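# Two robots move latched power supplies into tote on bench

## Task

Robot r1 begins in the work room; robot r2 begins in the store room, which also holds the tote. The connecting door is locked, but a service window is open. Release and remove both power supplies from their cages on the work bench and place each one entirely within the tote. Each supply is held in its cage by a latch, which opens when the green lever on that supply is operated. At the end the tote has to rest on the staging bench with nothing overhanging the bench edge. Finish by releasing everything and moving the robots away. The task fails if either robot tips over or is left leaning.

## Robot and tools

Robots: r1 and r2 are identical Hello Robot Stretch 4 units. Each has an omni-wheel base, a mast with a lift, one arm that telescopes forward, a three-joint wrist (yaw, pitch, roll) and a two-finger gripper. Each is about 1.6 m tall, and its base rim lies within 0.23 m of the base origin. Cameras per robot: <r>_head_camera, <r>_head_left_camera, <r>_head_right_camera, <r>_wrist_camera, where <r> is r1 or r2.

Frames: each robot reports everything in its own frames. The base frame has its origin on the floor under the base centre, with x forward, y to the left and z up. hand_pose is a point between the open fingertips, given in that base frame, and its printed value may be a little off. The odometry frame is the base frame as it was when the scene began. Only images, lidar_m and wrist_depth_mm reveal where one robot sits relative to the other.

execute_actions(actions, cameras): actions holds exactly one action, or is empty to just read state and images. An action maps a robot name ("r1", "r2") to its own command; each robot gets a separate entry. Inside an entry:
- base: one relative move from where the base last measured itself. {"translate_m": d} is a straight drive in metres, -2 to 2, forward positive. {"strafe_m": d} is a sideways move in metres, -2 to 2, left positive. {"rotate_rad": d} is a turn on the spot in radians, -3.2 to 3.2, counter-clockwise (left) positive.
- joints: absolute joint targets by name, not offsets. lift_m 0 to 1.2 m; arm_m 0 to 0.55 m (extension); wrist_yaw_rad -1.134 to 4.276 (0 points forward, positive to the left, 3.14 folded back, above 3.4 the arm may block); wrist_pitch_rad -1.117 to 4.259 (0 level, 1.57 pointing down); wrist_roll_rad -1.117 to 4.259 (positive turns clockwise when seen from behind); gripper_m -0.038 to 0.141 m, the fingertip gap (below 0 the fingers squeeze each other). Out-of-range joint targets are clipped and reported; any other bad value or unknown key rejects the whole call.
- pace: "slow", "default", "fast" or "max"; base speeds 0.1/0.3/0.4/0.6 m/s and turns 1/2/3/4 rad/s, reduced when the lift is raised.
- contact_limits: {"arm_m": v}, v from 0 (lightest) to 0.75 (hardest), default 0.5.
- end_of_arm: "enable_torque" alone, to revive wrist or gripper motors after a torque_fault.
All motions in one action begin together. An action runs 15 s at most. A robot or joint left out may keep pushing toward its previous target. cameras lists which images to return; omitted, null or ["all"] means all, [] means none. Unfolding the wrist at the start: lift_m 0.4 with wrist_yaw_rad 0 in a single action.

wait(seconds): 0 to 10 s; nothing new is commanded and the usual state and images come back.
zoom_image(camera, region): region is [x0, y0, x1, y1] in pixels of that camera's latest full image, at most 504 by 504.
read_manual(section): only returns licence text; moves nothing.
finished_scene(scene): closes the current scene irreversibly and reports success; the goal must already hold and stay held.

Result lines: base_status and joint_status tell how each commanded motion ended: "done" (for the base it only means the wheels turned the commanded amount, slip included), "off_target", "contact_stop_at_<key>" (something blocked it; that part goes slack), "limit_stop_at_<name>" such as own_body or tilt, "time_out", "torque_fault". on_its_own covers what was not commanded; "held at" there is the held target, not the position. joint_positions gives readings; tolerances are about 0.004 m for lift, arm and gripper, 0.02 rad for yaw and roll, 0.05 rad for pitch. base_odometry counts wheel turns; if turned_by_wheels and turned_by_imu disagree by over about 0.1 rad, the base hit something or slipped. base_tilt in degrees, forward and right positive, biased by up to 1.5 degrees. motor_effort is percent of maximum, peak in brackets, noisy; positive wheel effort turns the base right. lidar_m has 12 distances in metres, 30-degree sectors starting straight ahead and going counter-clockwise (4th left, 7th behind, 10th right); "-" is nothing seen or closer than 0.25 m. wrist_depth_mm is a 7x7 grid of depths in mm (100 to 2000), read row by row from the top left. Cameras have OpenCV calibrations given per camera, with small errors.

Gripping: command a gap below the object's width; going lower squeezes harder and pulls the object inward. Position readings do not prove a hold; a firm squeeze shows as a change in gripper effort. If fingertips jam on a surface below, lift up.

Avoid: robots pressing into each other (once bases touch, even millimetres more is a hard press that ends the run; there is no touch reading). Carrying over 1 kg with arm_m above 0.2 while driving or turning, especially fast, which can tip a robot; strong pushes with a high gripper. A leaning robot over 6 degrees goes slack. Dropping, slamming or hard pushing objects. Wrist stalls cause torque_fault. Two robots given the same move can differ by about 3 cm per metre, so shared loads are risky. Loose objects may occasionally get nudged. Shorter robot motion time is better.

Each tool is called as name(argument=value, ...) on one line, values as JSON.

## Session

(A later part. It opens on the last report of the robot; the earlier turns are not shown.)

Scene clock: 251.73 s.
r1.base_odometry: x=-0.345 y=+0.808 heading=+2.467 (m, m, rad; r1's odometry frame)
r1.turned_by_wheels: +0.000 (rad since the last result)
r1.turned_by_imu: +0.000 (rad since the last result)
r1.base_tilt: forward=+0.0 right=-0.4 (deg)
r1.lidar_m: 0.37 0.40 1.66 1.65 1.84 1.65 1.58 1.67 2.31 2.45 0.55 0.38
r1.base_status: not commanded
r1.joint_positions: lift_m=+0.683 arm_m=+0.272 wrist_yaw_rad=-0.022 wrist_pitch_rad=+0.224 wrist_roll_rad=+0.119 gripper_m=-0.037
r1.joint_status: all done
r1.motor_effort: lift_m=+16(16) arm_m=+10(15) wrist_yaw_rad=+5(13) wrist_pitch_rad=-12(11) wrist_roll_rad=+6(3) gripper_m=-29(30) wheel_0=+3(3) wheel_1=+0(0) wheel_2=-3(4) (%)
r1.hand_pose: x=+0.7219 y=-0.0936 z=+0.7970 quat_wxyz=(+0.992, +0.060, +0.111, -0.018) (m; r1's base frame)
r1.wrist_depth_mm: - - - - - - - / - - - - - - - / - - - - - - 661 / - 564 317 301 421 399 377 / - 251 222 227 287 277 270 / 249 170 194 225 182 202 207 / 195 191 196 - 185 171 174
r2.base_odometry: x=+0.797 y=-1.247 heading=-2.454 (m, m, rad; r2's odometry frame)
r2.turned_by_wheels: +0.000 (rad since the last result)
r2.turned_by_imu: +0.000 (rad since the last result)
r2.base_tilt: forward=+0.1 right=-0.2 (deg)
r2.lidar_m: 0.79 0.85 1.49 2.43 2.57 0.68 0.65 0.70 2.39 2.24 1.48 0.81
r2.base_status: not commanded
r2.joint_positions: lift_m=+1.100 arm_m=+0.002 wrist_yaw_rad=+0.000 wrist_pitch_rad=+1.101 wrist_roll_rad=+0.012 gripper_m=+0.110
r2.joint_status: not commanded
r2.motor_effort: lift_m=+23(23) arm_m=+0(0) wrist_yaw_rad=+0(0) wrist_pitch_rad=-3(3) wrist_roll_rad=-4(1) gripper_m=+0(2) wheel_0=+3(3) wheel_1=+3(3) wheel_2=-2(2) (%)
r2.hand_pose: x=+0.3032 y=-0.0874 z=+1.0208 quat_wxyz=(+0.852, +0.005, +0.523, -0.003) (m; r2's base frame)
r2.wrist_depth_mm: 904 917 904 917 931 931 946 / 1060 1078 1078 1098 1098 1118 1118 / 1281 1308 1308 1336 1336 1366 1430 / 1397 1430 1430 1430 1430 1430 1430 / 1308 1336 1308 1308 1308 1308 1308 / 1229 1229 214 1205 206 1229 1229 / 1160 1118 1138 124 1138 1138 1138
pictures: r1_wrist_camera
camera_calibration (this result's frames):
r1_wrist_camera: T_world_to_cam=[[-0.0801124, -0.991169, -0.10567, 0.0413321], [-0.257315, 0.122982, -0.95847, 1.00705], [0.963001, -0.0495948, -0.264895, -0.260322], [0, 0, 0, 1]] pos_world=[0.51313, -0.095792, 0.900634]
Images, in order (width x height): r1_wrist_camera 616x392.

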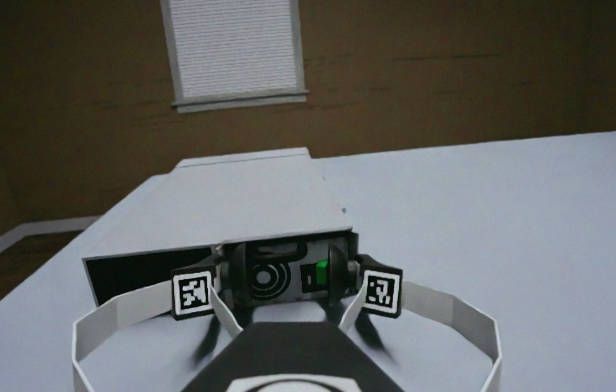

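Pull.

execute_actions(actions=[{"r1":{"joints":{"arm_m":0.267},"base":{"strafe_m":-0.003},"pace":"slow"}}], cameras=[])

execute_actions(actions=[{"r1":{"joints":{"arm_m":0.265},"base":{"strafe_m":-0.002},"pace":"slow"}}], cameras=["r1_wrist_camera"])

zoom_image(camera="r1_wrist_camera", region=[190, 190, 400, 330])

Scene clock: 252.67 s.
r1.base_odometry: x=-0.343 y=+0.811 heading=+2.467 (m, m, rad; r1's odometry frame)
r1.turned_by_wheels: +0.000 (rad since the last result)
r1.turned_by_imu: +0.001 (rad since the last result)
r1.base_tilt: forward=-0.1 right=-0.4 (deg)
r1.lidar_m: 0.35 0.39 1.68 1.65 1.86 1.66 1.59 1.67 2.29 2.46 0.57 0.39
r1.base_status: done
r1.joint_positions: lift_m=+0.683 arm_m=+0.269 wrist_yaw_rad=-0.016 wrist_pitch_rad=+0.223 wrist_roll_rad=+0.119 gripper_m=-0.037
r1.joint_status: all done
r1.motor_effort: lift_m=+17(17) arm_m=-11(11) wrist_yaw_rad=-12(13) wrist_pitch_rad=-10(12) wrist_roll_rad=+2(4) gripper_m=-32(30) wheel_0=+3(9) wheel_1=+0(7) wheel_2=+3(1) (%)
r1.hand_pose: x=+0.7197 y=-0.0920 z=+0.7972 quat_wxyz=(+0.992, +0.060, +0.111, -0.015) (m; r1's base frame)
r1.wrist_depth_mm: - - - - - - - / - - - - - - - / - - - - - - 661 / - 580 317 303 427 399 382 / - 252 224 228 286 279 270 / 251 168 198 226 182 202 207 / 194 193 196 - 184 171 174
r2.base_odometry: x=+0.797 y=-1.247 heading=-2.454 (m, m, rad; r2's odometry frame)
r2.turned_by_wheels: +0.000 (rad since the last result)
r2.turned_by_imu: +0.000 (rad since the last result)
r2.base_tilt: forward=+0.1 right=-0.2 (deg)
r2.lidar_m: 0.79 0.83 1.45 2.42 2.52 0.70 0.65 0.71 2.38 2.28 1.48 0.83
r2.base_status: not commanded
r2.joint_positions: lift_m=+1.100 arm_m=+0.002 wrist_yaw_rad=+0.000 wrist_pitch_rad=+1.101 wrist_roll_rad=+0.012 gripper_m=+0.110
r2.joint_status: not commanded
r2.motor_effort: lift_m=+23(23) arm_m=-1(0) wrist_yaw_rad=+0(0) wrist_pitch_rad=-2(3) wrist_roll_rad=-3(2) gripper_m=+0(0) wheel_0=+3(3) wheel_1=+3(3) wheel_2=-2(2) (%)
r2.hand_pose: x=+0.3032 y=-0.0874 z=+1.0208 quat_wxyz=(+0.852, +0.005, +0.523, -0.003) (m; r2's base frame)
r2.wrist_depth_mm: 904 904 904 931 931 931 931 / 1060 1078 1078 1098 1098 1118 1138 / 1255 1308 1308 1366 1336 1366 1397 / 1464 1397 1430 1430 1430 1397 1430 / 1336 1308 1336 1308 1336 1336 1308 / 1229 1205 214 1229 205 1255 1205 / 1160 1138 1138 124 1138 1138 1160
pictures: none
No camera images: the call's "cameras" was empty. Leave "cameras" out to get every camera's image.

Scene clock: 253.23 s.
r1.base_odometry: x=-0.342 y=+0.812 heading=+2.468 (m, m, rad; r1's odometry frame)
r1.turned_by_wheels: +0.001 (rad since the last result)
r1.turned_by_imu: +0.001 (rad since the last result)
r1.base_tilt: forward=-0.1 right=-0.3 (deg)
r1.lidar_m: 0.38 0.39 1.67 1.64 1.88 1.67 1.59 1.67 2.26 2.45 0.55 0.41
r1.base_status: done
r1.joint_positions: lift_m=+0.683 arm_m=+0.267 wrist_yaw_rad=-0.014 wrist_pitch_rad=+0.222 wrist_roll_rad=+0.119 gripper_m=-0.037
r1.joint_status: all done
r1.on_its_own: wrist_yaw_rad is at rest, and its effort (-19) is outside its rest range (-13 to +13)
r1.motor_effort: lift_m=+18(18) arm_m=-13(14) wrist_yaw_rad=-19(21) wrist_pitch_rad=-6(9) wrist_roll_rad=+2(4) gripper_m=-35(34) wheel_0=+1(2) wheel_1=+1(5) wheel_2=+6(5) (%)
r1.hand_pose: x=+0.7183 y=-0.0913 z=+0.7973 quat_wxyz=(+0.992, +0.060, +0.110, -0.013) (m; r1's base frame)
r1.wrist_depth_mm: - - - - - - - / - - - - - - - / - - - - - - 668 / - - 320 304 430 399 382 / - 252 226 229 289 279 271 / 252 166 201 228 180 202 208 / 195 191 198 - 185 173 175
r2.base_odometry: x=+0.797 y=-1.247 heading=-2.454 (m, m, rad; r2's odometry frame)
r2.turned_by_wheels: +0.000 (rad since the last result)
r2.turned_by_imu: +0.000 (rad since the last result)
r2.base_tilt: forward=+0.1 right=-0.3 (deg)
r2.lidar_m: 0.77 0.83 1.46 2.43 2.54 0.69 0.65 0.69 2.39 2.27 1.47 0.85
r2.base_status: not commanded
r2.joint_positions: lift_m=+1.100 arm_m=+0.002 wrist_yaw_rad=+0.000 wrist_pitch_rad=+1.101 wrist_roll_rad=+0.012 gripper_m=+0.110
r2.joint_status: not commanded
r2.motor_effort: lift_m=+22(23) arm_m=+0(1) wrist_yaw_rad=+0(0) wrist_pitch_rad=-2(2) wrist_roll_rad=-3(3) gripper_m=+0(1) wheel_0=+3(3) wheel_1=+3(3) wheel_2=-2(2) (%)
r2.hand_pose: x=+0.3032 y=-0.0874 z=+1.0208 quat_wxyz=(+0.852, +0.005, +0.523, -0.003) (m; r2's base frame)
r2.wrist_depth_mm: 891 891 904 917 931 931 946 / 1060 1060 1060 1098 1098 1118 1118 / 1281 1308 1308 1308 1336 1397 1397 / 1430 1430 1397 1397 1430 1397 1430 / 1308 1336 1308 1308 1308 1308 1336 / 1229 1205 213 1229 205 1205 1205 / 1138 1138 1160 124 1160 1138 1160
pictures: r1_wrist_camera
camera_calibration (this result's frames):
r1_wrist_camera: T_world_to_cam=[[-0.0717934, -0.9918, -0.105732, 0.0373763], [-0.256863, 0.120815, -0.958867, 1.00597], [0.963778, -0.0416816, -0.26343, -0.257658], [0, 0, 0, 1]] pos_world=[0.509406, -0.0952062, 0.900672]
Images, in order (width x height): r1_wrist_camera 616x392.

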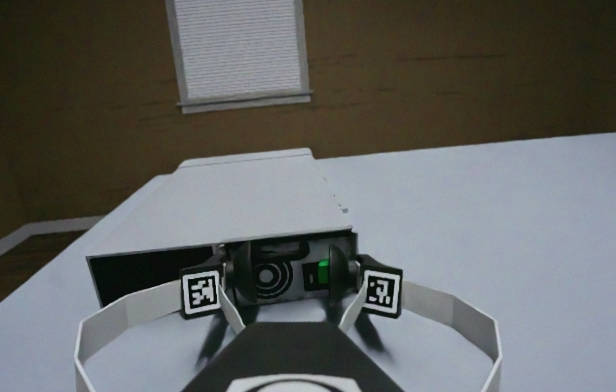

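Region (190, 190, 400, 330) of r1_wrist_camera's 616x392 image, scaled by 2.400.

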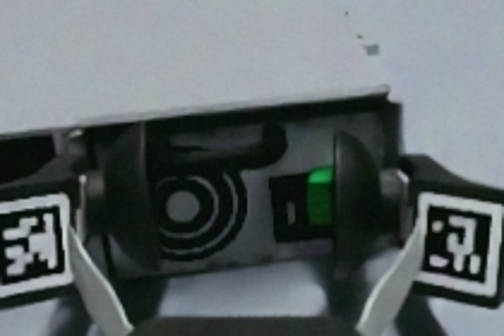

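execute_actions(actions=[{"r1":{"joints":{"arm_m":0.2635},"pace":"slow"}}], cameras=["r1_wrist_camera"])

zoom_image(camera="r1_wrist_camera", region=[190, 190, 400, 330])

Scene clock: 253.90 s.
r1.base_odometry: x=-0.342 y=+0.812 heading=+2.468 (m, m, rad; r1's odometry frame)
r1.turned_by_wheels: +0.000 (rad since the last result)
r1.turned_by_imu: +0.000 (rad since the last result)
r1.base_tilt: forward=-0.1 right=-0.4 (deg)
r1.lidar_m: 0.38 0.41 1.70 1.63 1.86 1.66 1.59 1.67 2.29 2.46 0.58 0.40
r1.base_status: not commanded
r1.joint_positions: lift_m=+0.683 arm_m=+0.266 wrist_yaw_rad=-0.013 wrist_pitch_rad=+0.222 wrist_roll_rad=+0.119 gripper_m=-0.037
r1.joint_status: all done
r1.on_its_own: wrist_yaw_rad is at rest, and its effort (-23) is outside its rest range (-13 to +13)
r1.motor_effort: lift_m=+18(17) arm_m=-13(15) wrist_yaw_rad=-23(23) wrist_pitch_rad=-6(7) wrist_roll_rad=+4(4) gripper_m=-34(35) wheel_0=+1(1) wheel_1=+1(1) wheel_2=+6(6) (%)
r1.hand_pose: x=+0.7170 y=-0.0910 z=+0.7974 quat_wxyz=(+0.992, +0.060, +0.110, -0.013) (m; r1's base frame)
r1.wrist_depth_mm: - - - - - - - / - - - - - - - / - - - - - - 668 / - - 319 304 427 397 384 / - 256 227 230 290 281 271 / 253 165 198 229 180 204 207 / 195 193 198 - 185 173 175
r2.base_odometry: x=+0.797 y=-1.247 heading=-2.454 (m, m, rad; r2's odometry frame)
r2.turned_by_wheels: +0.000 (rad since the last result)
r2.turned_by_imu: +0.000 (rad since the last result)
r2.base_tilt: forward=+0.1 right=-0.2 (deg)
r2.lidar_m: 0.79 0.83 1.49 2.44 2.54 0.70 0.67 0.70 2.36 2.28 1.47 0.85
r2.base_status: not commanded
r2.joint_positions: lift_m=+1.100 arm_m=+0.002 wrist_yaw_rad=+0.000 wrist_pitch_rad=+1.101 wrist_roll_rad=+0.012 gripper_m=+0.110
r2.joint_status: not commanded
r2.motor_effort: lift_m=+23(23) arm_m=+0(0) wrist_yaw_rad=+0(0) wrist_pitch_rad=-2(2) wrist_roll_rad=-1(2) gripper_m=-2(2) wheel_0=+3(3) wheel_1=+3(3) wheel_2=-2(2) (%)
r2.hand_pose: x=+0.3032 y=-0.0874 z=+1.0208 quat_wxyz=(+0.852, +0.005, +0.523, -0.003) (m; r2's base frame)
r2.wrist_depth_mm: 904 891 904 917 917 931 946 / 1042 1060 1078 1078 1098 1118 1118 / 1281 1281 1308 1336 1366 1366 1366 / 1430 1397 1430 1430 1397 1430 1430 / 1308 1308 1308 1336 1308 1308 1308 / 1229 1182 214 1229 206 1205 1229 / 1138 1118 1138 124 1160 1160 1138
pictures: r1_wrist_camera
camera_calibration (this result's frames):
r1_wrist_camera: T_world_to_cam=[[-0.0707377, -0.991873, -0.105756, 0.036836], [-0.256595, 0.120547, -0.958972, 1.00559], [0.963927, -0.0406992, -0.263037, -0.256743], [0, 0, 0, 1]] pos_world=[0.508115, -0.0951332, 0.900691]
Images, in order (width x height): r1_wrist_camera 616x392.

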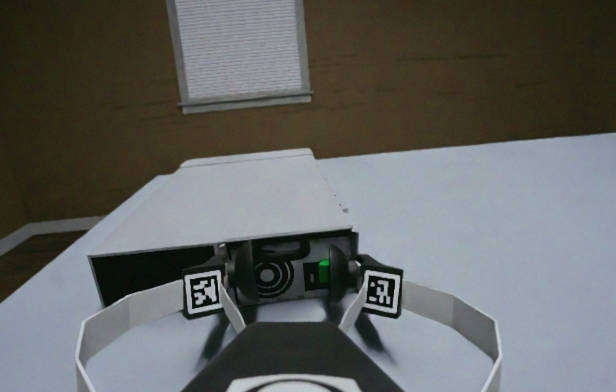

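Region (190, 190, 400, 330) of r1_wrist_camera's 616x392 image, scaled by 2.400.

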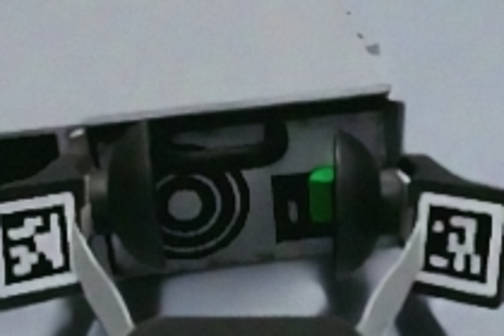

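execute_actions(actions=[{"r1":{"joints":{"arm_m":0.263,"lift_m":0.685},"pace":"slow"}}], cameras=["r1_wrist_camera"])

zoom_image(camera="r1_wrist_camera", region=[190, 190, 400, 330])

Scene clock: 254.57 s.
r1.base_odometry: x=-0.342 y=+0.812 heading=+2.468 (m, m, rad; r1's odometry frame)
r1.turned_by_wheels: +0.000 (rad since the last result)
r1.turned_by_imu: +0.000 (rad since the last result)
r1.base_tilt: forward=+0.0 right=-0.3 (deg)
r1.lidar_m: 0.38 0.41 1.69 1.64 1.87 1.68 1.60 1.65 2.28 2.44 0.55 0.43
r1.base_status: not commanded
r1.joint_positions: lift_m=+0.685 arm_m=+0.265 wrist_yaw_rad=-0.012 wrist_pitch_rad=+0.223 wrist_roll_rad=+0.119 gripper_m=-0.037
r1.joint_status: all done
r1.on_its_own: wrist_yaw_rad is at rest, and its effort (-25) is outside its rest range (-13 to +13)
r1.motor_effort: lift_m=+25(25) arm_m=-14(15) wrist_yaw_rad=-25(24) wrist_pitch_rad=-8(8) wrist_roll_rad=+2(4) gripper_m=-34(34) wheel_0=+1(1) wheel_1=+1(1) wheel_2=+7(7) (%)
r1.hand_pose: x=+0.7166 y=-0.0908 z=+0.7990 quat_wxyz=(+0.992, +0.060, +0.111, -0.013) (m; r1's base frame)
r1.wrist_depth_mm: - - - - - - - / - - - - - - - / - - - - - - 668 / - - 322 306 427 402 384 / - 255 229 232 290 282 271 / 253 166 196 228 182 204 209 / 196 193 199 - 186 173 176
r2.base_odometry: x=+0.797 y=-1.247 heading=-2.454 (m, m, rad; r2's odometry frame)
r2.turned_by_wheels: +0.000 (rad since the last result)
r2.turned_by_imu: +0.000 (rad since the last result)
r2.base_tilt: forward=+0.1 right=-0.2 (deg)
r2.lidar_m: 0.78 0.84 1.45 2.41 2.53 0.70 0.65 0.71 2.38 2.27 1.49 0.86
r2.base_status: not commanded
r2.joint_positions: lift_m=+1.100 arm_m=+0.002 wrist_yaw_rad=+0.000 wrist_pitch_rad=+1.101 wrist_roll_rad=+0.012 gripper_m=+0.110
r2.joint_status: not commanded
r2.motor_effort: lift_m=+23(23) arm_m=+0(1) wrist_yaw_rad=+0(0) wrist_pitch_rad=-3(3) wrist_roll_rad=-1(2) gripper_m=-1(2) wheel_0=+3(3) wheel_1=+3(3) wheel_2=-2(2) (%)
r2.hand_pose: x=+0.3032 y=-0.0874 z=+1.0208 quat_wxyz=(+0.852, +0.005, +0.523, -0.003) (m; r2's base frame)
r2.wrist_depth_mm: 891 904 917 917 931 917 946 / 1042 1078 1078 1078 1078 1118 1118 / 1281 1281 1308 1336 1336 1366 1366 / 1430 1430 1464 1430 1430 1430 1397 / 1336 1336 1308 1308 1308 1308 1308 / 1229 1205 214 1229 206 1229 1229 / 1138 1118 1138 124 1160 1138 1160
pictures: r1_wrist_camera
camera_calibration (this result's frames):
r1_wrist_camera: T_world_to_cam=[[-0.0702151, -0.991918, -0.105685, 0.0367154], [-0.25784, 0.120393, -0.958657, 1.00756], [0.963633, -0.0400625, -0.264209, -0.25468], [0, 0, 0, 1]] pos_world=[0.507784, -0.0950869, 0.902493]
Images, in order (width x height): r1_wrist_camera 616x392.

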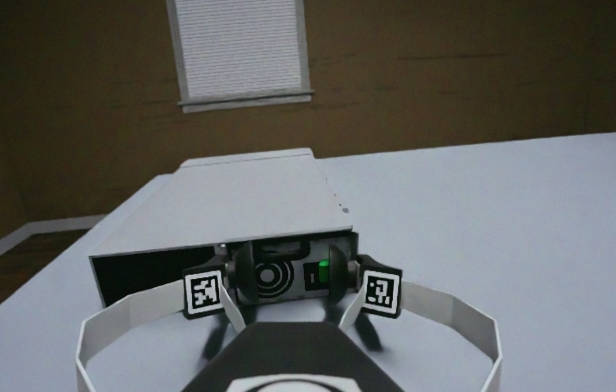

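Region (190, 190, 400, 330) of r1_wrist_camera's 616x392 image, scaled by 2.400.

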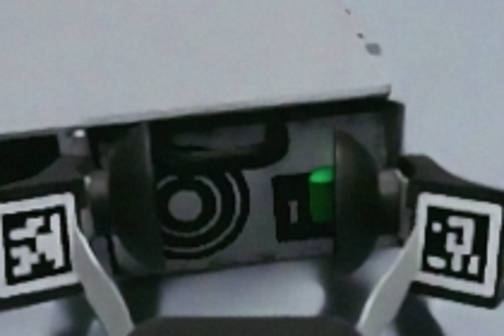

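Holding at −25. More lift.

execute_actions(actions=[{"r1":{"joints":{"arm_m":0.2625,"lift_m":0.687},"pace":"slow"}}], cameras=["r1_wrist_camera"])

zoom_image(camera="r1_wrist_camera", region=[190, 190, 400, 330])

Scene clock: 255.13 s.
r1.base_odometry: x=-0.342 y=+0.812 heading=+2.468 (m, m, rad; r1's odometry frame)
r1.turned_by_wheels: +0.000 (rad since the last result)
r1.turned_by_imu: +0.000 (rad since the last result)
r1.base_tilt: forward=-0.1 right=-0.4 (deg)
r1.lidar_m: 0.37 0.42 1.69 1.64 1.90 1.69 1.59 1.62 2.30 2.46 0.59 0.41
r1.base_status: not commanded
r1.joint_positions: lift_m=+0.687 arm_m=+0.265 wrist_yaw_rad=-0.013 wrist_pitch_rad=+0.225 wrist_roll_rad=+0.119 gripper_m=-0.037
r1.joint_status: all done
r1.on_its_own: wrist_yaw_rad is at rest, and its effort (-22) is outside its rest range (-13 to +13)
r1.motor_effort: lift_m=+25(25) arm_m=-12(15) wrist_yaw_rad=-22(25) wrist_pitch_rad=-16(15) wrist_roll_rad=+2(3) gripper_m=-33(36) wheel_0=+1(1) wheel_1=+1(1) wheel_2=+7(7) (%)
r1.hand_pose: x=+0.7156 y=-0.0910 z=+0.8004 quat_wxyz=(+0.992, +0.060, +0.112, -0.013) (m; r1's base frame)
r1.wrist_depth_mm: - - - - - - - / - - - - - - - / - - - - - - 654 / - - 322 307 427 399 384 / - 257 232 232 291 281 273 / 254 165 197 229 180 206 210 / 198 195 199 - 187 174 177
r2.base_odometry: x=+0.797 y=-1.247 heading=-2.454 (m, m, rad; r2's odometry frame)
r2.turned_by_wheels: +0.000 (rad since the last result)
r2.turned_by_imu: +0.000 (rad since the last result)
r2.base_tilt: forward=+0.1 right=-0.2 (deg)
r2.lidar_m: 0.79 0.84 1.49 2.41 2.55 0.70 0.64 0.72 2.35 2.28 1.48 0.85
r2.base_status: not commanded
r2.joint_positions: lift_m=+1.100 arm_m=+0.002 wrist_yaw_rad=+0.000 wrist_pitch_rad=+1.101 wrist_roll_rad=+0.012 gripper_m=+0.110
r2.joint_status: not commanded
r2.motor_effort: lift_m=+23(23) arm_m=+0(1) wrist_yaw_rad=+0(0) wrist_pitch_rad=-2(2) wrist_roll_rad=-1(3) gripper_m=-1(1) wheel_0=+3(3) wheel_1=+3(3) wheel_2=-2(2) (%)
r2.hand_pose: x=+0.3032 y=-0.0874 z=+1.0208 quat_wxyz=(+0.852, +0.005, +0.523, -0.003) (m; r2's base frame)
r2.wrist_depth_mm: 878 904 917 904 931 946 960 / 1060 1060 1060 1078 1078 1118 1118 / 1281 1336 1281 1336 1366 1397 1366 / 1430 1397 1430 1430 1430 1430 1430 / 1308 1336 1308 1308 1336 1308 1308 / 1205 1229 214 1229 205 1205 1255 / 1138 1138 1160 124 1160 1138 1160
pictures: r1_wrist_camera
camera_calibration (this result's frames):
r1_wrist_camera: T_world_to_cam=[[-0.0710819, -0.991868, -0.105572, 0.0371499], [-0.259603, 0.120588, -0.958157, 1.00959], [0.963096, -0.0407008, -0.266063, -0.251566], [0, 0, 0, 1]] pos_world=[0.507014, -0.0951356, 0.904333]
Images, in order (width x height): r1_wrist_camera 616x392.

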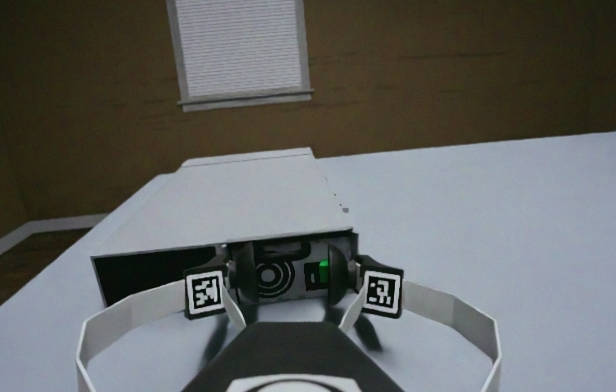

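Region (190, 190, 400, 330) of r1_wrist_camera's 616x392 image, scaled by 2.400.

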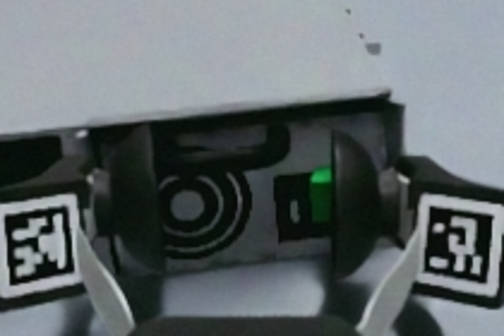

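execute_actions(actions=[{"r1":{"joints":{"arm_m":0.2615},"pace":"slow"}}], cameras=["r1_wrist_camera"])

zoom_image(camera="r1_wrist_camera", region=[190, 190, 400, 330])

Scene clock: 255.73 s.
r1.base_odometry: x=-0.342 y=+0.812 heading=+2.469 (m, m, rad; r1's odometry frame)
r1.turned_by_wheels: +0.001 (rad since the last result)
r1.turned_by_imu: +0.001 (rad since the last result)
r1.base_tilt: forward=-0.1 right=-0.3 (deg)
r1.lidar_m: 0.38 0.40 1.70 1.66 1.90 1.66 1.56 1.68 2.27 2.45 0.56 0.40
r1.base_status: not commanded
r1.joint_positions: lift_m=+0.687 arm_m=+0.263 wrist_yaw_rad=-0.010 wrist_pitch_rad=+0.226 wrist_roll_rad=+0.120 gripper_m=-0.037
r1.joint_status: all done
r1.on_its_own: wrist_yaw_rad is at rest, and its effort (-30) is outside its rest range (-13 to +13)
r1.motor_effort: lift_m=+25(25) arm_m=-11(11) wrist_yaw_rad=-30(30) wrist_pitch_rad=-16(17) wrist_roll_rad=-1(3) gripper_m=-29(34) wheel_0=+6(6) wheel_1=+2(2) wheel_2=+7(7) (%)
r1.hand_pose: x=+0.7146 y=-0.0903 z=+0.8003 quat_wxyz=(+0.992, +0.060, +0.112, -0.012) (m; r1's base frame)
r1.wrist_depth_mm: - - - - - - - / - - - - - - - / - - - - - - 647 / - - 322 306 427 402 384 / - 270 231 232 289 281 271 / 254 164 181 223 182 213 208 / 206 195 200 - 186 173 176
r2.base_odometry: x=+0.797 y=-1.247 heading=-2.454 (m, m, rad; r2's odometry frame)
r2.turned_by_wheels: +0.000 (rad since the last result)
r2.turned_by_imu: +0.000 (rad since the last result)
r2.base_tilt: forward=+0.2 right=-0.2 (deg)
r2.lidar_m: 0.78 0.82 1.50 2.43 2.53 0.71 0.64 0.70 2.33 2.27 1.48 0.85
r2.base_status: not commanded
r2.joint_positions: lift_m=+1.100 arm_m=+0.002 wrist_yaw_rad=+0.000 wrist_pitch_rad=+1.101 wrist_roll_rad=+0.012 gripper_m=+0.110
r2.joint_status: not commanded
r2.motor_effort: lift_m=+23(22) arm_m=-1(0) wrist_yaw_rad=+0(0) wrist_pitch_rad=-2(3) wrist_roll_rad=-1(2) gripper_m=-1(2) wheel_0=+3(3) wheel_1=+3(3) wheel_2=-2(2) (%)
r2.hand_pose: x=+0.3032 y=-0.0874 z=+1.0208 quat_wxyz=(+0.852, +0.005, +0.523, -0.003) (m; r2's base frame)
r2.wrist_depth_mm: 891 891 904 917 931 917 960 / 1060 1042 1078 1098 1078 1098 1138 / 1281 1308 1281 1336 1336 1366 1366 / 1464 1430 1430 1430 1430 1430 1430 / 1308 1308 1308 1308 1308 1308 1308 / 1229 1229 213 1205 205 1229 1205 / 1138 1118 1138 124 1138 1138 1138
pictures: r1_wrist_camera
camera_calibration (this result's frames):
r1_wrist_camera: T_world_to_cam=[[-0.0688517, -0.991919, -0.106567, 0.036971], [-0.260506, 0.12099, -0.957861, 1.00954], [0.963014, -0.0381891, -0.266731, -0.249784], [0, 0, 0, 1]] pos_world=[0.506082, -0.0950113, 0.904313]
Images, in order (width x height): r1_wrist_camera 616x392.

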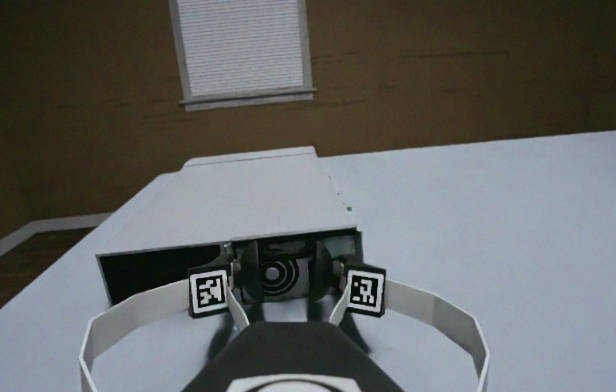

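Region (190, 190, 400, 330) of r1_wrist_camera's 616x392 image, scaled by 2.400.

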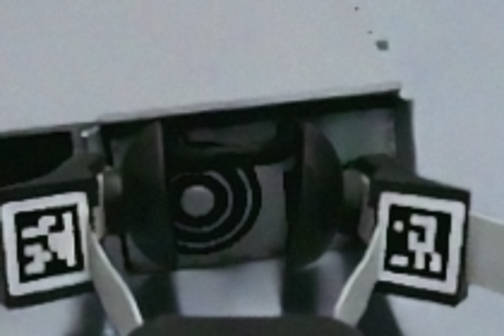

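execute_actions(actions=[{"r1":{"base":{"strafe_m":0.005},"pace":"slow"}}], cameras=[])

execute_actions(actions=[{"r1":{"joints":{"arm_m":0.2595},"pace":"slow"}}], cameras=["r1_wrist_camera"])

zoom_image(camera="r1_wrist_camera", region=[190, 190, 400, 330])

Scene clock: 256.57 s.
r1.base_odometry: x=-0.345 y=+0.808 heading=+2.469 (m, m, rad; r1's odometry frame)
r1.turned_by_wheels: +0.001 (rad since the last result)
r1.turned_by_imu: +0.001 (rad since the last result)
r1.base_tilt: forward=+0.0 right=-0.3 (deg)
r1.lidar_m: 0.37 0.41 1.67 1.65 1.89 1.66 1.59 1.66 2.31 2.44 0.59 0.40
r1.base_status: done
r1.joint_positions: lift_m=+0.687 arm_m=+0.263 wrist_yaw_rad=-0.012 wrist_pitch_rad=+0.226 wrist_roll_rad=+0.120 gripper_m=-0.037
r1.joint_status: not commanded
r1.on_its_own: wrist_yaw_rad is at rest, and its effort (-25) is outside its rest range (-13 to +13)
r1.motor_effort: lift_m=+25(25) arm_m=-11(11) wrist_yaw_rad=-25(30) wrist_pitch_rad=-18(16) wrist_roll_rad=-1(1) gripper_m=-30(29) wheel_0=+2(4) wheel_1=+1(9) wheel_2=+6(6) (%)
r1.hand_pose: x=+0.7144 y=-0.0908 z=+0.8003 quat_wxyz=(+0.992, +0.060, +0.112, -0.013) (m; r1's base frame)
r1.wrist_depth_mm: - - - - - - - / - - - - - - - / - - - - - - 647 / - - 324 303 424 399 384 / - 260 231 232 287 282 271 / 255 162 185 223 182 213 208 / 202 193 200 - 187 172 176
r2.base_odometry: x=+0.797 y=-1.247 heading=-2.454 (m, m, rad; r2's odometry frame)
r2.turned_by_wheels: +0.000 (rad since the last result)
r2.turned_by_imu: +0.000 (rad since the last result)
r2.base_tilt: forward=+0.1 right=-0.2 (deg)
r2.lidar_m: 0.81 0.85 1.49 2.40 2.54 0.68 0.67 0.69 2.41 2.27 1.47 0.82
r2.base_status: not commanded
r2.joint_positions: lift_m=+1.100 arm_m=+0.002 wrist_yaw_rad=+0.000 wrist_pitch_rad=+1.101 wrist_roll_rad=+0.012 gripper_m=+0.110
r2.joint_status: not commanded
r2.motor_effort: lift_m=+23(23) arm_m=-1(1) wrist_yaw_rad=+0(0) wrist_pitch_rad=-2(3) wrist_roll_rad=-3(3) gripper_m=-1(0) wheel_0=+3(3) wheel_1=+3(3) wheel_2=-2(2) (%)
r2.hand_pose: x=+0.3032 y=-0.0874 z=+1.0208 quat_wxyz=(+0.852, +0.005, +0.523, -0.003) (m; r2's base frame)
r2.wrist_depth_mm: 904 891 904 917 917 946 946 / 1060 1060 1098 1078 1098 1118 1118 / 1255 1308 1336 1366 1336 1366 1366 / 1430 1397 1430 1430 1430 1464 1430 / 1308 1336 1308 1308 1336 1336 1336 / 1205 1205 214 1229 206 1205 1229 / 1118 1118 1138 124 1138 1160 1160
pictures: none
No camera images: the call's "cameras" was empty. Leave "cameras" out to get every camera's image.

Scene clock: 257.13 s.
r1.base_odometry: x=-0.345 y=+0.808 heading=+2.469 (m, m, rad; r1's odometry frame)
r1.turned_by_wheels: +0.000 (rad since the last result)
r1.turned_by_imu: +0.000 (rad since the last result)
r1.base_tilt: forward=+0.0 right=-0.4 (deg)
r1.lidar_m: 0.37 0.35 1.69 1.63 1.90 1.65 1.59 1.69 2.24 2.46 0.56 0.40
r1.base_status: not commanded
r1.joint_positions: lift_m=+0.687 arm_m=+0.262 wrist_yaw_rad=-0.011 wrist_pitch_rad=+0.225 wrist_roll_rad=+0.120 gripper_m=-0.037
r1.joint_status: all done
r1.on_its_own: wrist_yaw_rad is at rest, and its effort (-27) is outside its rest range (-13 to +13)
r1.motor_effort: lift_m=+24(25) arm_m=-14(11) wrist_yaw_rad=-27(30) wrist_pitch_rad=-16(16) wrist_roll_rad=-1(0) gripper_m=-32(32) wheel_0=+1(2) wheel_1=+0(1) wheel_2=+7(7) (%)
r1.hand_pose: x=+0.7131 y=-0.0904 z=+0.8004 quat_wxyz=(+0.992, +0.060, +0.112, -0.012) (m; r1's base frame)
r1.wrist_depth_mm: - - - - - - - / - - - - - - - / - - - - - - 654 / - - 324 306 424 397 384 / - 263 232 232 290 282 271 / 254 162 181 224 182 213 210 / 202 194 200 - 187 172 176
r2.base_odometry: x=+0.797 y=-1.247 heading=-2.454 (m, m, rad; r2's odometry frame)
r2.turned_by_wheels: +0.000 (rad since the last result)
r2.turned_by_imu: +0.000 (rad since the last result)
r2.base_tilt: forward=+0.2 right=-0.2 (deg)
r2.lidar_m: 0.78 0.84 1.50 2.44 2.55 0.71 0.65 0.72 2.37 2.26 1.49 0.83
r2.base_status: not commanded
r2.joint_positions: lift_m=+1.100 arm_m=+0.002 wrist_yaw_rad=+0.000 wrist_pitch_rad=+1.101 wrist_roll_rad=+0.012 gripper_m=+0.110
r2.joint_status: not commanded
r2.motor_effort: lift_m=+23(23) arm_m=+0(0) wrist_yaw_rad=+0(0) wrist_pitch_rad=-2(2) wrist_roll_rad=-3(1) gripper_m=+0(1) wheel_0=+3(3) wheel_1=+3(3) wheel_2=-2(2) (%)
r2.hand_pose: x=+0.3032 y=-0.0874 z=+1.0208 quat_wxyz=(+0.852, +0.005, +0.523, -0.003) (m; r2's base frame)
r2.wrist_depth_mm: 904 904 917 904 931 946 946 / 1060 1060 1078 1060 1098 1118 1138 / 1281 1281 1336 1336 1366 1366 1366 / 1366 1430 1430 1430 1397 1430 1397 / 1308 1336 1308 1336 1308 1308 1336 / 1229 1205 214 1205 206 1229 1205 / 1138 1118 1138 124 1138 1160 1160
pictures: r1_wrist_camera
camera_calibration (this result's frames):
r1_wrist_camera: T_world_to_cam=[[-0.0692555, -0.991873, -0.106728, 0.037185], [-0.260144, 0.121239, -0.957928, 1.00907], [0.963083, -0.0385773, -0.266426, -0.24866], [0, 0, 0, 1]] pos_world=[0.504559, -0.0950485, 0.904336]
Images, in order (width x height): r1_wrist_camera 616x392.

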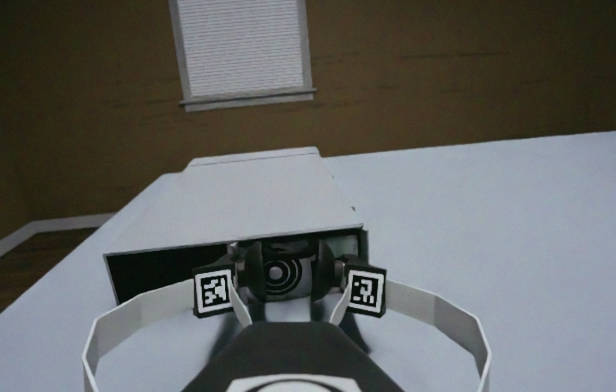

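Region (190, 190, 400, 330) of r1_wrist_camera's 616x392 image, scaled by 2.400.

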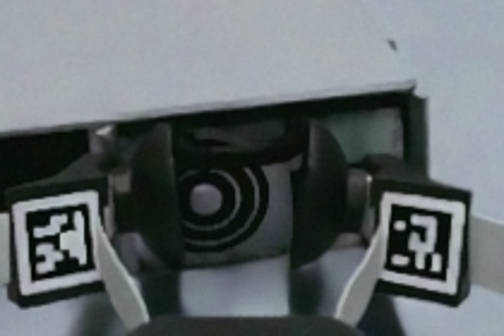

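execute_actions(actions=[{"r1":{"joints":{"arm_m":0.258},"base":{"strafe_m":0.003},"pace":"slow"}}], cameras=["r1_wrist_camera"])

zoom_image(camera="r1_wrist_camera", region=[190, 190, 400, 330])

Scene clock: 257.83 s.
r1.base_odometry: x=-0.347 y=+0.806 heading=+2.470 (m, m, rad; r1's odometry frame)
r1.turned_by_wheels: +0.000 (rad since the last result)
r1.turned_by_imu: +0.000 (rad since the last result)
r1.base_tilt: forward=+0.0 right=-0.4 (deg)
r1.lidar_m: 0.38 0.40 1.68 1.63 1.86 1.65 1.59 1.67 2.27 2.46 0.57 0.41
r1.base_status: done
r1.joint_positions: lift_m=+0.687 arm_m=+0.260 wrist_yaw_rad=-0.015 wrist_pitch_rad=+0.226 wrist_roll_rad=+0.120 gripper_m=-0.037
r1.joint_status: all done
r1.on_its_own: wrist_yaw_rad is at rest, and its effort (-16) is outside its rest range (-13 to +13)
r1.motor_effort: lift_m=+25(25) arm_m=-11(18) wrist_yaw_rad=-16(28) wrist_pitch_rad=-17(17) wrist_roll_rad=+0(2) gripper_m=-29(32) wheel_0=-1(5) wheel_1=+0(4) wheel_2=+4(8) (%)
r1.hand_pose: x=+0.7107 y=-0.0916 z=+0.8003 quat_wxyz=(+0.992, +0.060, +0.112, -0.014) (m; r1's base frame)
r1.wrist_depth_mm: - - - - - - - / - - - - - - - / - - - - - - 654 / - - 322 306 427 402 382 / - 283 236 235 290 281 271 / 253 163 180 223 181 213 209 / 202 193 199 - 187 173 176
r2.base_odometry: x=+0.797 y=-1.247 heading=-2.454 (m, m, rad; r2's odometry frame)
r2.turned_by_wheels: +0.000 (rad since the last result)
r2.turned_by_imu: +0.000 (rad since the last result)
r2.base_tilt: forward=+0.1 right=-0.2 (deg)
r2.lidar_m: 0.80 0.84 1.49 2.43 2.54 0.70 0.65 0.72 2.39 2.27 1.49 0.86
r2.base_status: not commanded
r2.joint_positions: lift_m=+1.100 arm_m=+0.002 wrist_yaw_rad=+0.000 wrist_pitch_rad=+1.101 wrist_roll_rad=+0.012 gripper_m=+0.110
r2.joint_status: not commanded
r2.motor_effort: lift_m=+23(23) arm_m=-1(1) wrist_yaw_rad=+0(0) wrist_pitch_rad=-2(2) wrist_roll_rad=-4(3) gripper_m=-1(1) wheel_0=+3(3) wheel_1=+3(3) wheel_2=-2(2) (%)
r2.hand_pose: x=+0.3032 y=-0.0874 z=+1.0208 quat_wxyz=(+0.852, +0.005, +0.523, -0.003) (m; r2's base frame)
r2.wrist_depth_mm: 891 904 917 917 931 931 946 / 1060 1060 1078 1078 1098 1098 1118 / 1281 1308 1308 1308 1336 1366 1397 / 1397 1430 1430 1397 1397 1430 1430 / 1308 1336 1336 1308 1308 1336 1336 / 1229 1229 213 1229 205 1229 1229 / 1138 1138 1138 124 1160 1138 1160
pictures: r1_wrist_camera
camera_calibration (this result's frames):
r1_wrist_camera: T_world_to_cam=[[-0.0734382, -0.991573, -0.106727, 0.0388506], [-0.259964, 0.122349, -0.957836, 1.0084], [0.962822, -0.0425967, -0.266758, -0.246369], [0, 0, 0, 1]] pos_world=[0.502211, -0.0953485, 0.904311]
Images, in order (width x height): r1_wrist_camera 616x392.

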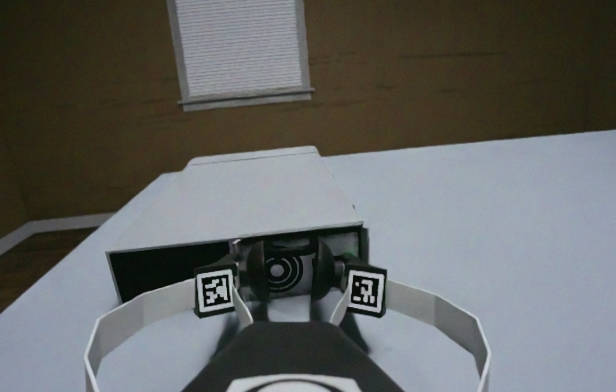

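Region (190, 190, 400, 330) of r1_wrist_camera's 616x392 image, scaled by 2.400.

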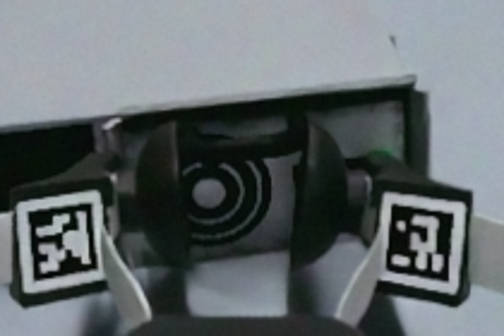

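execute_actions(actions=[{"r1":{"joints":{"gripper_m":-0.02},"base":{"strafe_m":0.002},"pace":"slow"}}], cameras=[])

execute_actions(actions=[{"r1":{"joints":{"gripper_m":0.002,"arm_m":0.252,"lift_m":0.688},"pace":"slow"}}], cameras=[])

execute_actions(actions=[{"r1":{"joints":{"gripper_m":0.035,"arm_m":0.243,"lift_m":0.691},"pace":"slow"}}], cameras=[])

execute_actions(actions=[{"r1":{"joints":{"arm_m":0.23,"lift_m":0.697,"wrist_roll_rad":0.0}}}], cameras=["r1_wrist_camera"])

zoom_image(camera="r1_wrist_camera", region=[190, 190, 400, 330])

Scene clock: 259.10 s.
r1.base_odometry: x=-0.349 y=+0.804 heading=+2.470 (m, m, rad; r1's odometry frame)
r1.turned_by_wheels: +0.000 (rad since the last result)
r1.turned_by_imu: +0.000 (rad since the last result)
r1.base_tilt: forward=-0.2 right=-0.3 (deg)
r1.lidar_m: 0.37 0.39 1.67 1.62 1.89 1.66 1.58 1.66 2.28 2.46 0.57 0.41
r1.base_status: done
r1.joint_positions: lift_m=+0.687 arm_m=+0.259 wrist_yaw_rad=-0.022 wrist_pitch_rad=+0.226 wrist_roll_rad=+0.120 gripper_m=-0.019
r1.joint_status: all done
r1.motor_effort: lift_m=+23(25) arm_m=-5(11) wrist_yaw_rad=+4(18) wrist_pitch_rad=-17(18) wrist_roll_rad=-1(0) gripper_m=-20(30) wheel_0=+0(0) wheel_1=+1(6) wheel_2=-1(4) (%)
r1.hand_pose: x=+0.7090 y=-0.0936 z=+0.8003 quat_wxyz=(+0.992, +0.061, +0.112, -0.018) (m; r1's base frame)
r1.wrist_depth_mm: - - - - - - - / - - - - - - - / - - - - - - 654 / - - 324 301 427 402 384 / - 286 237 237 289 281 272 / 254 223 183 222 185 215 210 / 202 195 200 - 187 174 177
r2.base_odometry: x=+0.797 y=-1.247 heading=-2.454 (m, m, rad; r2's odometry frame)
r2.turned_by_wheels: +0.000 (rad since the last result)
r2.turned_by_imu: +0.000 (rad since the last result)
r2.base_tilt: forward=+0.1 right=-0.2 (deg)
r2.lidar_m: 0.80 0.82 1.49 2.42 2.52 0.71 0.63 0.71 2.37 2.28 1.46 0.82
r2.base_status: not commanded
r2.joint_positions: lift_m=+1.100 arm_m=+0.002 wrist_yaw_rad=+0.000 wrist_pitch_rad=+1.101 wrist_roll_rad=+0.012 gripper_m=+0.110
r2.joint_status: not commanded
r2.motor_effort: lift_m=+23(22) arm_m=+0(0) wrist_yaw_rad=+0(0) wrist_pitch_rad=-2(2) wrist_roll_rad=-1(4) gripper_m=-1(1) wheel_0=+3(3) wheel_1=+3(3) wheel_2=-2(2) (%)
r2.hand_pose: x=+0.3032 y=-0.0874 z=+1.0208 quat_wxyz=(+0.852, +0.005, +0.523, -0.003) (m; r2's base frame)
r2.wrist_depth_mm: 904 891 904 931 931 931 946 / 1042 1060 1078 1078 1098 1098 1138 / 1281 1281 1308 1336 1336 1366 1397 / 1430 1430 1430 1464 1430 1464 1464 / 1336 1336 1308 1308 1336 1336 1336 / 1229 1205 214 1229 205 1229 1229 / 1138 1118 1160 123 1138 1138 1138
pictures: none
No camera images: the call's "cameras" was empty. Leave "cameras" out to get every camera's image.

Scene clock: 260.17 s.
r1.base_odometry: x=-0.349 y=+0.804 heading=+2.470 (m, m, rad; r1's odometry frame)
r1.turned_by_wheels: +0.000 (rad since the last result)
r1.turned_by_imu: +0.000 (rad since the last result)
r1.base_tilt: forward=-0.1 right=-0.3 (deg)
r1.lidar_m: 0.37 0.42 1.67 1.63 1.89 1.69 1.58 1.67 2.29 2.43 0.53 0.38
r1.base_status: not commanded
r1.joint_positions: lift_m=+0.688 arm_m=+0.253 wrist_yaw_rad=-0.021 wrist_pitch_rad=+0.225 wrist_roll_rad=+0.120 gripper_m=+0.002
r1.joint_status: all done
r1.motor_effort: lift_m=+23(23) arm_m=-7(9) wrist_yaw_rad=+1(3) wrist_pitch_rad=-16(19) wrist_roll_rad=+0(0) gripper_m=-16(21) wheel_0=+0(1) wheel_1=+1(1) wheel_2=+0(1) (%)
r1.hand_pose: x=+0.7034 y=-0.0933 z=+0.8016 quat_wxyz=(+0.992, +0.061, +0.111, -0.017) (m; r1's base frame)
r1.wrist_depth_mm: - - - - - - - / - - - - - - - / - - - - - - 668 / - - 329 312 436 407 389 / - 290 241 242 294 285 274 / 258 240 187 224 184 220 213 / 204 196 204 - 189 175 179
r2.base_odometry: x=+0.797 y=-1.247 heading=-2.454 (m, m, rad; r2's odometry frame)
r2.turned_by_wheels: +0.000 (rad since the last result)
r2.turned_by_imu: +0.000 (rad since the last result)
r2.base_tilt: forward=+0.1 right=-0.2 (deg)
r2.lidar_m: 0.81 0.84 1.47 2.44 2.55 0.70 0.65 0.70 2.37 2.28 1.49 0.84
r2.base_status: not commanded
r2.joint_positions: lift_m=+1.100 arm_m=+0.002 wrist_yaw_rad=+0.000 wrist_pitch_rad=+1.101 wrist_roll_rad=+0.012 gripper_m=+0.110
r2.joint_status: not commanded
r2.motor_effort: lift_m=+23(23) arm_m=+0(0) wrist_yaw_rad=+0(0) wrist_pitch_rad=-2(2) wrist_roll_rad=-4(1) gripper_m=-1(0) wheel_0=+3(3) wheel_1=+3(3) wheel_2=-2(2) (%)
r2.hand_pose: x=+0.3032 y=-0.0874 z=+1.0208 quat_wxyz=(+0.852, +0.005, +0.523, -0.003) (m; r2's base frame)
r2.wrist_depth_mm: 917 891 904 931 931 946 946 / 1042 1060 1060 1078 1098 1118 1138 / 1281 1308 1336 1308 1308 1366 1366 / 1397 1430 1464 1397 1464 1430 1397 / 1336 1336 1308 1308 1308 1308 1308 / 1229 1205 214 1229 206 1205 1255 / 1138 1138 1118 124 1138 1138 1138
pictures: none
No camera images: the call's "cameras" was empty. Leave "cameras" out to get every camera's image.

Scene clock: 261.73 s.
r1.base_odometry: x=-0.349 y=+0.804 heading=+2.470 (m, m, rad; r1's odometry frame)
r1.turned_by_wheels: +0.000 (rad since the last result)
r1.turned_by_imu: +0.000 (rad since the last result)
r1.base_tilt: forward=+0.0 right=-0.3 (deg)
r1.lidar_m: 0.36 0.42 1.68 1.63 1.83 1.67 1.59 1.69 2.29 2.46 0.57 0.39
r1.base_status: not commanded
r1.joint_positions: lift_m=+0.691 arm_m=+0.244 wrist_yaw_rad=-0.020 wrist_pitch_rad=+0.223 wrist_roll_rad=+0.120 gripper_m=+0.035
r1.joint_status: all done
r1.motor_effort: lift_m=+23(24) arm_m=-8(9) wrist_yaw_rad=-2(7) wrist_pitch_rad=-10(20) wrist_roll_rad=+0(2) gripper_m=-5(16) wheel_0=+0(0) wheel_1=+1(1) wheel_2=+1(1) (%)
r1.hand_pose: x=+0.6949 y=-0.0930 z=+0.8052 quat_wxyz=(+0.992, +0.061, +0.110, -0.016) (m; r1's base frame)
r1.wrist_depth_mm: - - - - - - - / - - - - - - - / - - - - - - 699 / - - 347 330 449 424 404 / - 312 254 253 303 296 285 / 268 255 193 232 194 228 220 / 212 200 210 - 189 182 184
r2.base_odometry: x=+0.797 y=-1.247 heading=-2.454 (m, m, rad; r2's odometry frame)
r2.turned_by_wheels: +0.000 (rad since the last result)
r2.turned_by_imu: +0.000 (rad since the last result)
r2.base_tilt: forward=+0.1 right=-0.2 (deg)
r2.lidar_m: 0.78 0.84 1.44 2.44 2.56 0.67 0.66 0.71 2.37 2.29 1.47 0.84
r2.base_status: not commanded
r2.joint_positions: lift_m=+1.100 arm_m=+0.002 wrist_yaw_rad=+0.000 wrist_pitch_rad=+1.101 wrist_roll_rad=+0.012 gripper_m=+0.110
r2.joint_status: not commanded
r2.motor_effort: lift_m=+23(23) arm_m=+0(1) wrist_yaw_rad=+0(0) wrist_pitch_rad=-2(3) wrist_roll_rad=-2(2) gripper_m=+0(1) wheel_0=+3(3) wheel_1=+3(3) wheel_2=-2(2) (%)
r2.hand_pose: x=+0.3032 y=-0.0874 z=+1.0208 quat_wxyz=(+0.852, +0.005, +0.523, -0.003) (m; r2's base frame)
r2.wrist_depth_mm: 891 904 904 917 931 931 946 / 1060 1060 1078 1098 1098 1118 1118 / 1281 1281 1308 1336 1366 1366 1397 / 1430 1430 1430 1430 1430 1430 1430 / 1308 1308 1308 1308 1336 1308 1308 / 1229 1205 213 1229 205 1229 1255 / 1138 1138 1138 124 1160 1138 1138
pictures: none
No camera images: the call's "cameras" was empty. Leave "cameras" out to get every camera's image.

Scene clock: 262.37 s.
r1.base_odometry: x=-0.349 y=+0.804 heading=+2.470 (m, m, rad; r1's odometry frame)
r1.turned_by_wheels: +0.000 (rad since the last result)
r1.turned_by_imu: +0.000 (rad since the last result)
r1.base_tilt: forward=+0.0 right=-0.4 (deg)
r1.lidar_m: 0.38 0.42 1.68 1.63 1.89 1.67 1.57 1.68 2.29 2.47 0.55 0.38
r1.base_status: not commanded
r1.joint_positions: lift_m=+0.697 arm_m=+0.232 wrist_yaw_rad=-0.020 wrist_pitch_rad=+0.222 wrist_roll_rad=+0.000 gripper_m=+0.035
r1.joint_status: all done
r1.motor_effort: lift_m=+23(23) arm_m=-9(11) wrist_yaw_rad=-2(2) wrist_pitch_rad=-8(8) wrist_roll_rad=-2(3) gripper_m=-5(3) wheel_0=+0(0) wheel_1=+1(2) wheel_2=+1(1) (%)
r1.hand_pose: x=+0.6820 y=-0.0930 z=+0.8113 quat_wxyz=(+0.994, +0.001, +0.111, -0.010) (m; r1's base frame)
r1.wrist_depth_mm: - - - - - - - / - - - - - - - / - - - - - - - / - 544 343 353 521 535 554 / 1756 304 267 268 347 353 355 / 242 245 187 244 194 263 262 / 198 194 208 - 206 206 211
r2.base_odometry: x=+0.797 y=-1.247 heading=-2.454 (m, m, rad; r2's odometry frame)
r2.turned_by_wheels: +0.000 (rad since the last result)
r2.turned_by_imu: +0.000 (rad since the last result)
r2.base_tilt: forward=+0.1 right=-0.2 (deg)
r2.lidar_m: 0.79 0.81 1.48 2.44 2.52 0.69 0.63 0.71 2.37 2.28 1.46 0.83
r2.base_status: not commanded
r2.joint_positions: lift_m=+1.100 arm_m=+0.002 wrist_yaw_rad=+0.000 wrist_pitch_rad=+1.101 wrist_roll_rad=+0.012 gripper_m=+0.110
r2.joint_status: not commanded
r2.motor_effort: lift_m=+23(23) arm_m=+0(1) wrist_yaw_rad=+0(0) wrist_pitch_rad=-2(2) wrist_roll_rad=-3(2) gripper_m=+0(2) wheel_0=+3(3) wheel_1=+3(3) wheel_2=-2(2) (%)
r2.hand_pose: x=+0.3032 y=-0.0874 z=+1.0208 quat_wxyz=(+0.852, +0.005, +0.523, -0.003) (m; r2's base frame)
r2.wrist_depth_mm: 904 891 904 904 931 946 946 / 1060 1060 1060 1078 1098 1118 1118 / 1281 1281 1336 1336 1366 1366 1397 / 1430 1430 1430 1430 1397 1430 1430 / 1308 1308 1336 1336 1308 1336 1336 / 1205 1205 213 1205 205 1229 1255 / 1138 1118 1138 124 1138 1138 1160
pictures: r1_wrist_camera
camera_calibration (this result's frames):
r1_wrist_camera: T_world_to_cam=[[-0.0520902, -0.998598, 0.00946291, -0.0730105], [-0.26022, 0.0044243, -0.965539, 1.00716], [0.964143, -0.0527576, -0.260085, -0.223102], [0, 0, 0, 1]] pos_world=[0.473383, -0.0891344, 0.91512]
Images, in order (width x height): r1_wrist_camera 616x392.

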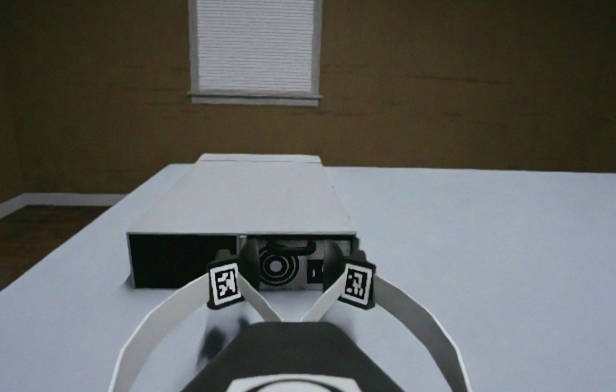

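Region (190, 190, 400, 330) of r1_wrist_camera's 616x392 image, scaled by 2.400.

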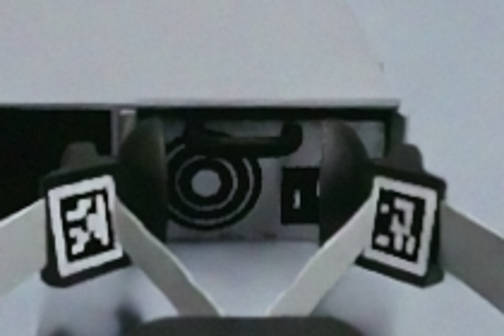

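execute_actions(actions=[{"r1":{"joints":{"arm_m":0.255,"gripper_m":0.033},"pace":"slow"}}], cameras=["r1_wrist_camera"])

zoom_image(camera="r1_wrist_camera", region=[190, 190, 400, 330])

Scene clock: 263.83 s.
r1.base_odometry: x=-0.349 y=+0.804 heading=+2.470 (m, m, rad; r1's odometry frame)
r1.turned_by_wheels: +0.000 (rad since the last result)
r1.turned_by_imu: +0.000 (rad since the last result)
r1.base_tilt: forward=+0.0 right=-0.3 (deg)
r1.lidar_m: 0.36 0.40 1.68 1.60 1.87 1.70 1.60 1.67 2.29 2.47 0.57 0.39
r1.base_status: not commanded
r1.joint_positions: lift_m=+0.697 arm_m=+0.253 wrist_yaw_rad=-0.020 wrist_pitch_rad=+0.224 wrist_roll_rad=+0.000 gripper_m=+0.033
r1.joint_status: all done
r1.motor_effort: lift_m=+23(23) arm_m=+10(6) wrist_yaw_rad=-1(0) wrist_pitch_rad=-11(11) wrist_roll_rad=-2(4) gripper_m=-2(5) wheel_0=+0(0) wheel_1=+1(2) wheel_2=+1(1) (%)
r1.hand_pose: x=+0.7036 y=-0.0931 z=+0.8110 quat_wxyz=(+0.994, +0.001, +0.112, -0.010) (m; r1's base frame)
r1.wrist_depth_mm: - - - - - - - / - - - - - - - / - - - - - - - / - 539 340 351 512 539 544 / 1008 286 247 249 343 351 349 / 241 243 187 242 190 259 259 / 196 195 208 - 205 206 210
r2.base_odometry: x=+0.797 y=-1.247 heading=-2.454 (m, m, rad; r2's odometry frame)
r2.turned_by_wheels: +0.000 (rad since the last result)
r2.turned_by_imu: +0.000 (rad since the last result)
r2.base_tilt: forward=+0.1 right=-0.3 (deg)
r2.lidar_m: 0.79 0.86 1.46 2.44 2.55 0.71 0.66 0.72 2.37 2.28 1.49 0.85
r2.base_status: not commanded
r2.joint_positions: lift_m=+1.100 arm_m=+0.002 wrist_yaw_rad=+0.000 wrist_pitch_rad=+1.101 wrist_roll_rad=+0.012 gripper_m=+0.110
r2.joint_status: not commanded
r2.motor_effort: lift_m=+23(23) arm_m=+0(0) wrist_yaw_rad=+1(0) wrist_pitch_rad=-2(2) wrist_roll_rad=-3(1) gripper_m=-1(0) wheel_0=+3(3) wheel_1=+3(3) wheel_2=-2(2) (%)
r2.hand_pose: x=+0.3032 y=-0.0874 z=+1.0208 quat_wxyz=(+0.852, +0.005, +0.523, -0.003) (m; r2's base frame)
r2.wrist_depth_mm: 891 891 891 917 931 931 946 / 1060 1060 1060 1078 1078 1098 1118 / 1281 1281 1308 1336 1366 1366 1397 / 1430 1430 1430 1430 1430 1430 1430 / 1308 1308 1308 1336 1336 1336 1308 / 1229 1182 213 1229 205 1229 1229 / 1138 1118 1138 124 1138 1138 1160
pictures: r1_wrist_camera
camera_calibration (this result's frames):
r1_wrist_camera: T_world_to_cam=[[-0.0524799, -0.998576, 0.00961881, -0.071851], [-0.261199, 0.00442919, -0.965275, 1.01298], [0.963857, -0.0531699, -0.261059, -0.243055], [0, 0, 0, 1]] pos_world=[0.495089, -0.0891586, 0.915047]
Images, in order (width x height): r1_wrist_camera 616x392.

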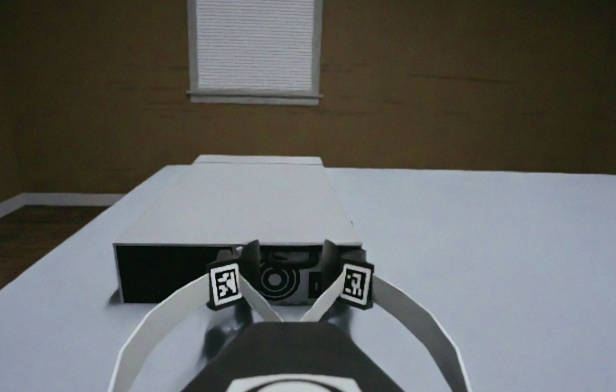

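Region (190, 190, 400, 330) of r1_wrist_camera's 616x392 image, scaled by 2.400.

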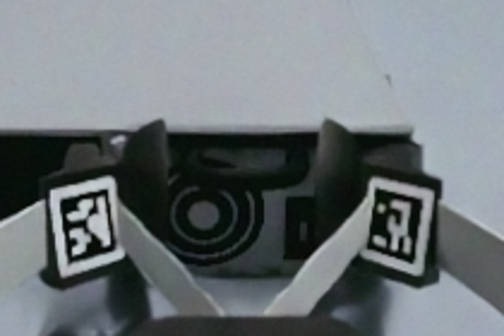

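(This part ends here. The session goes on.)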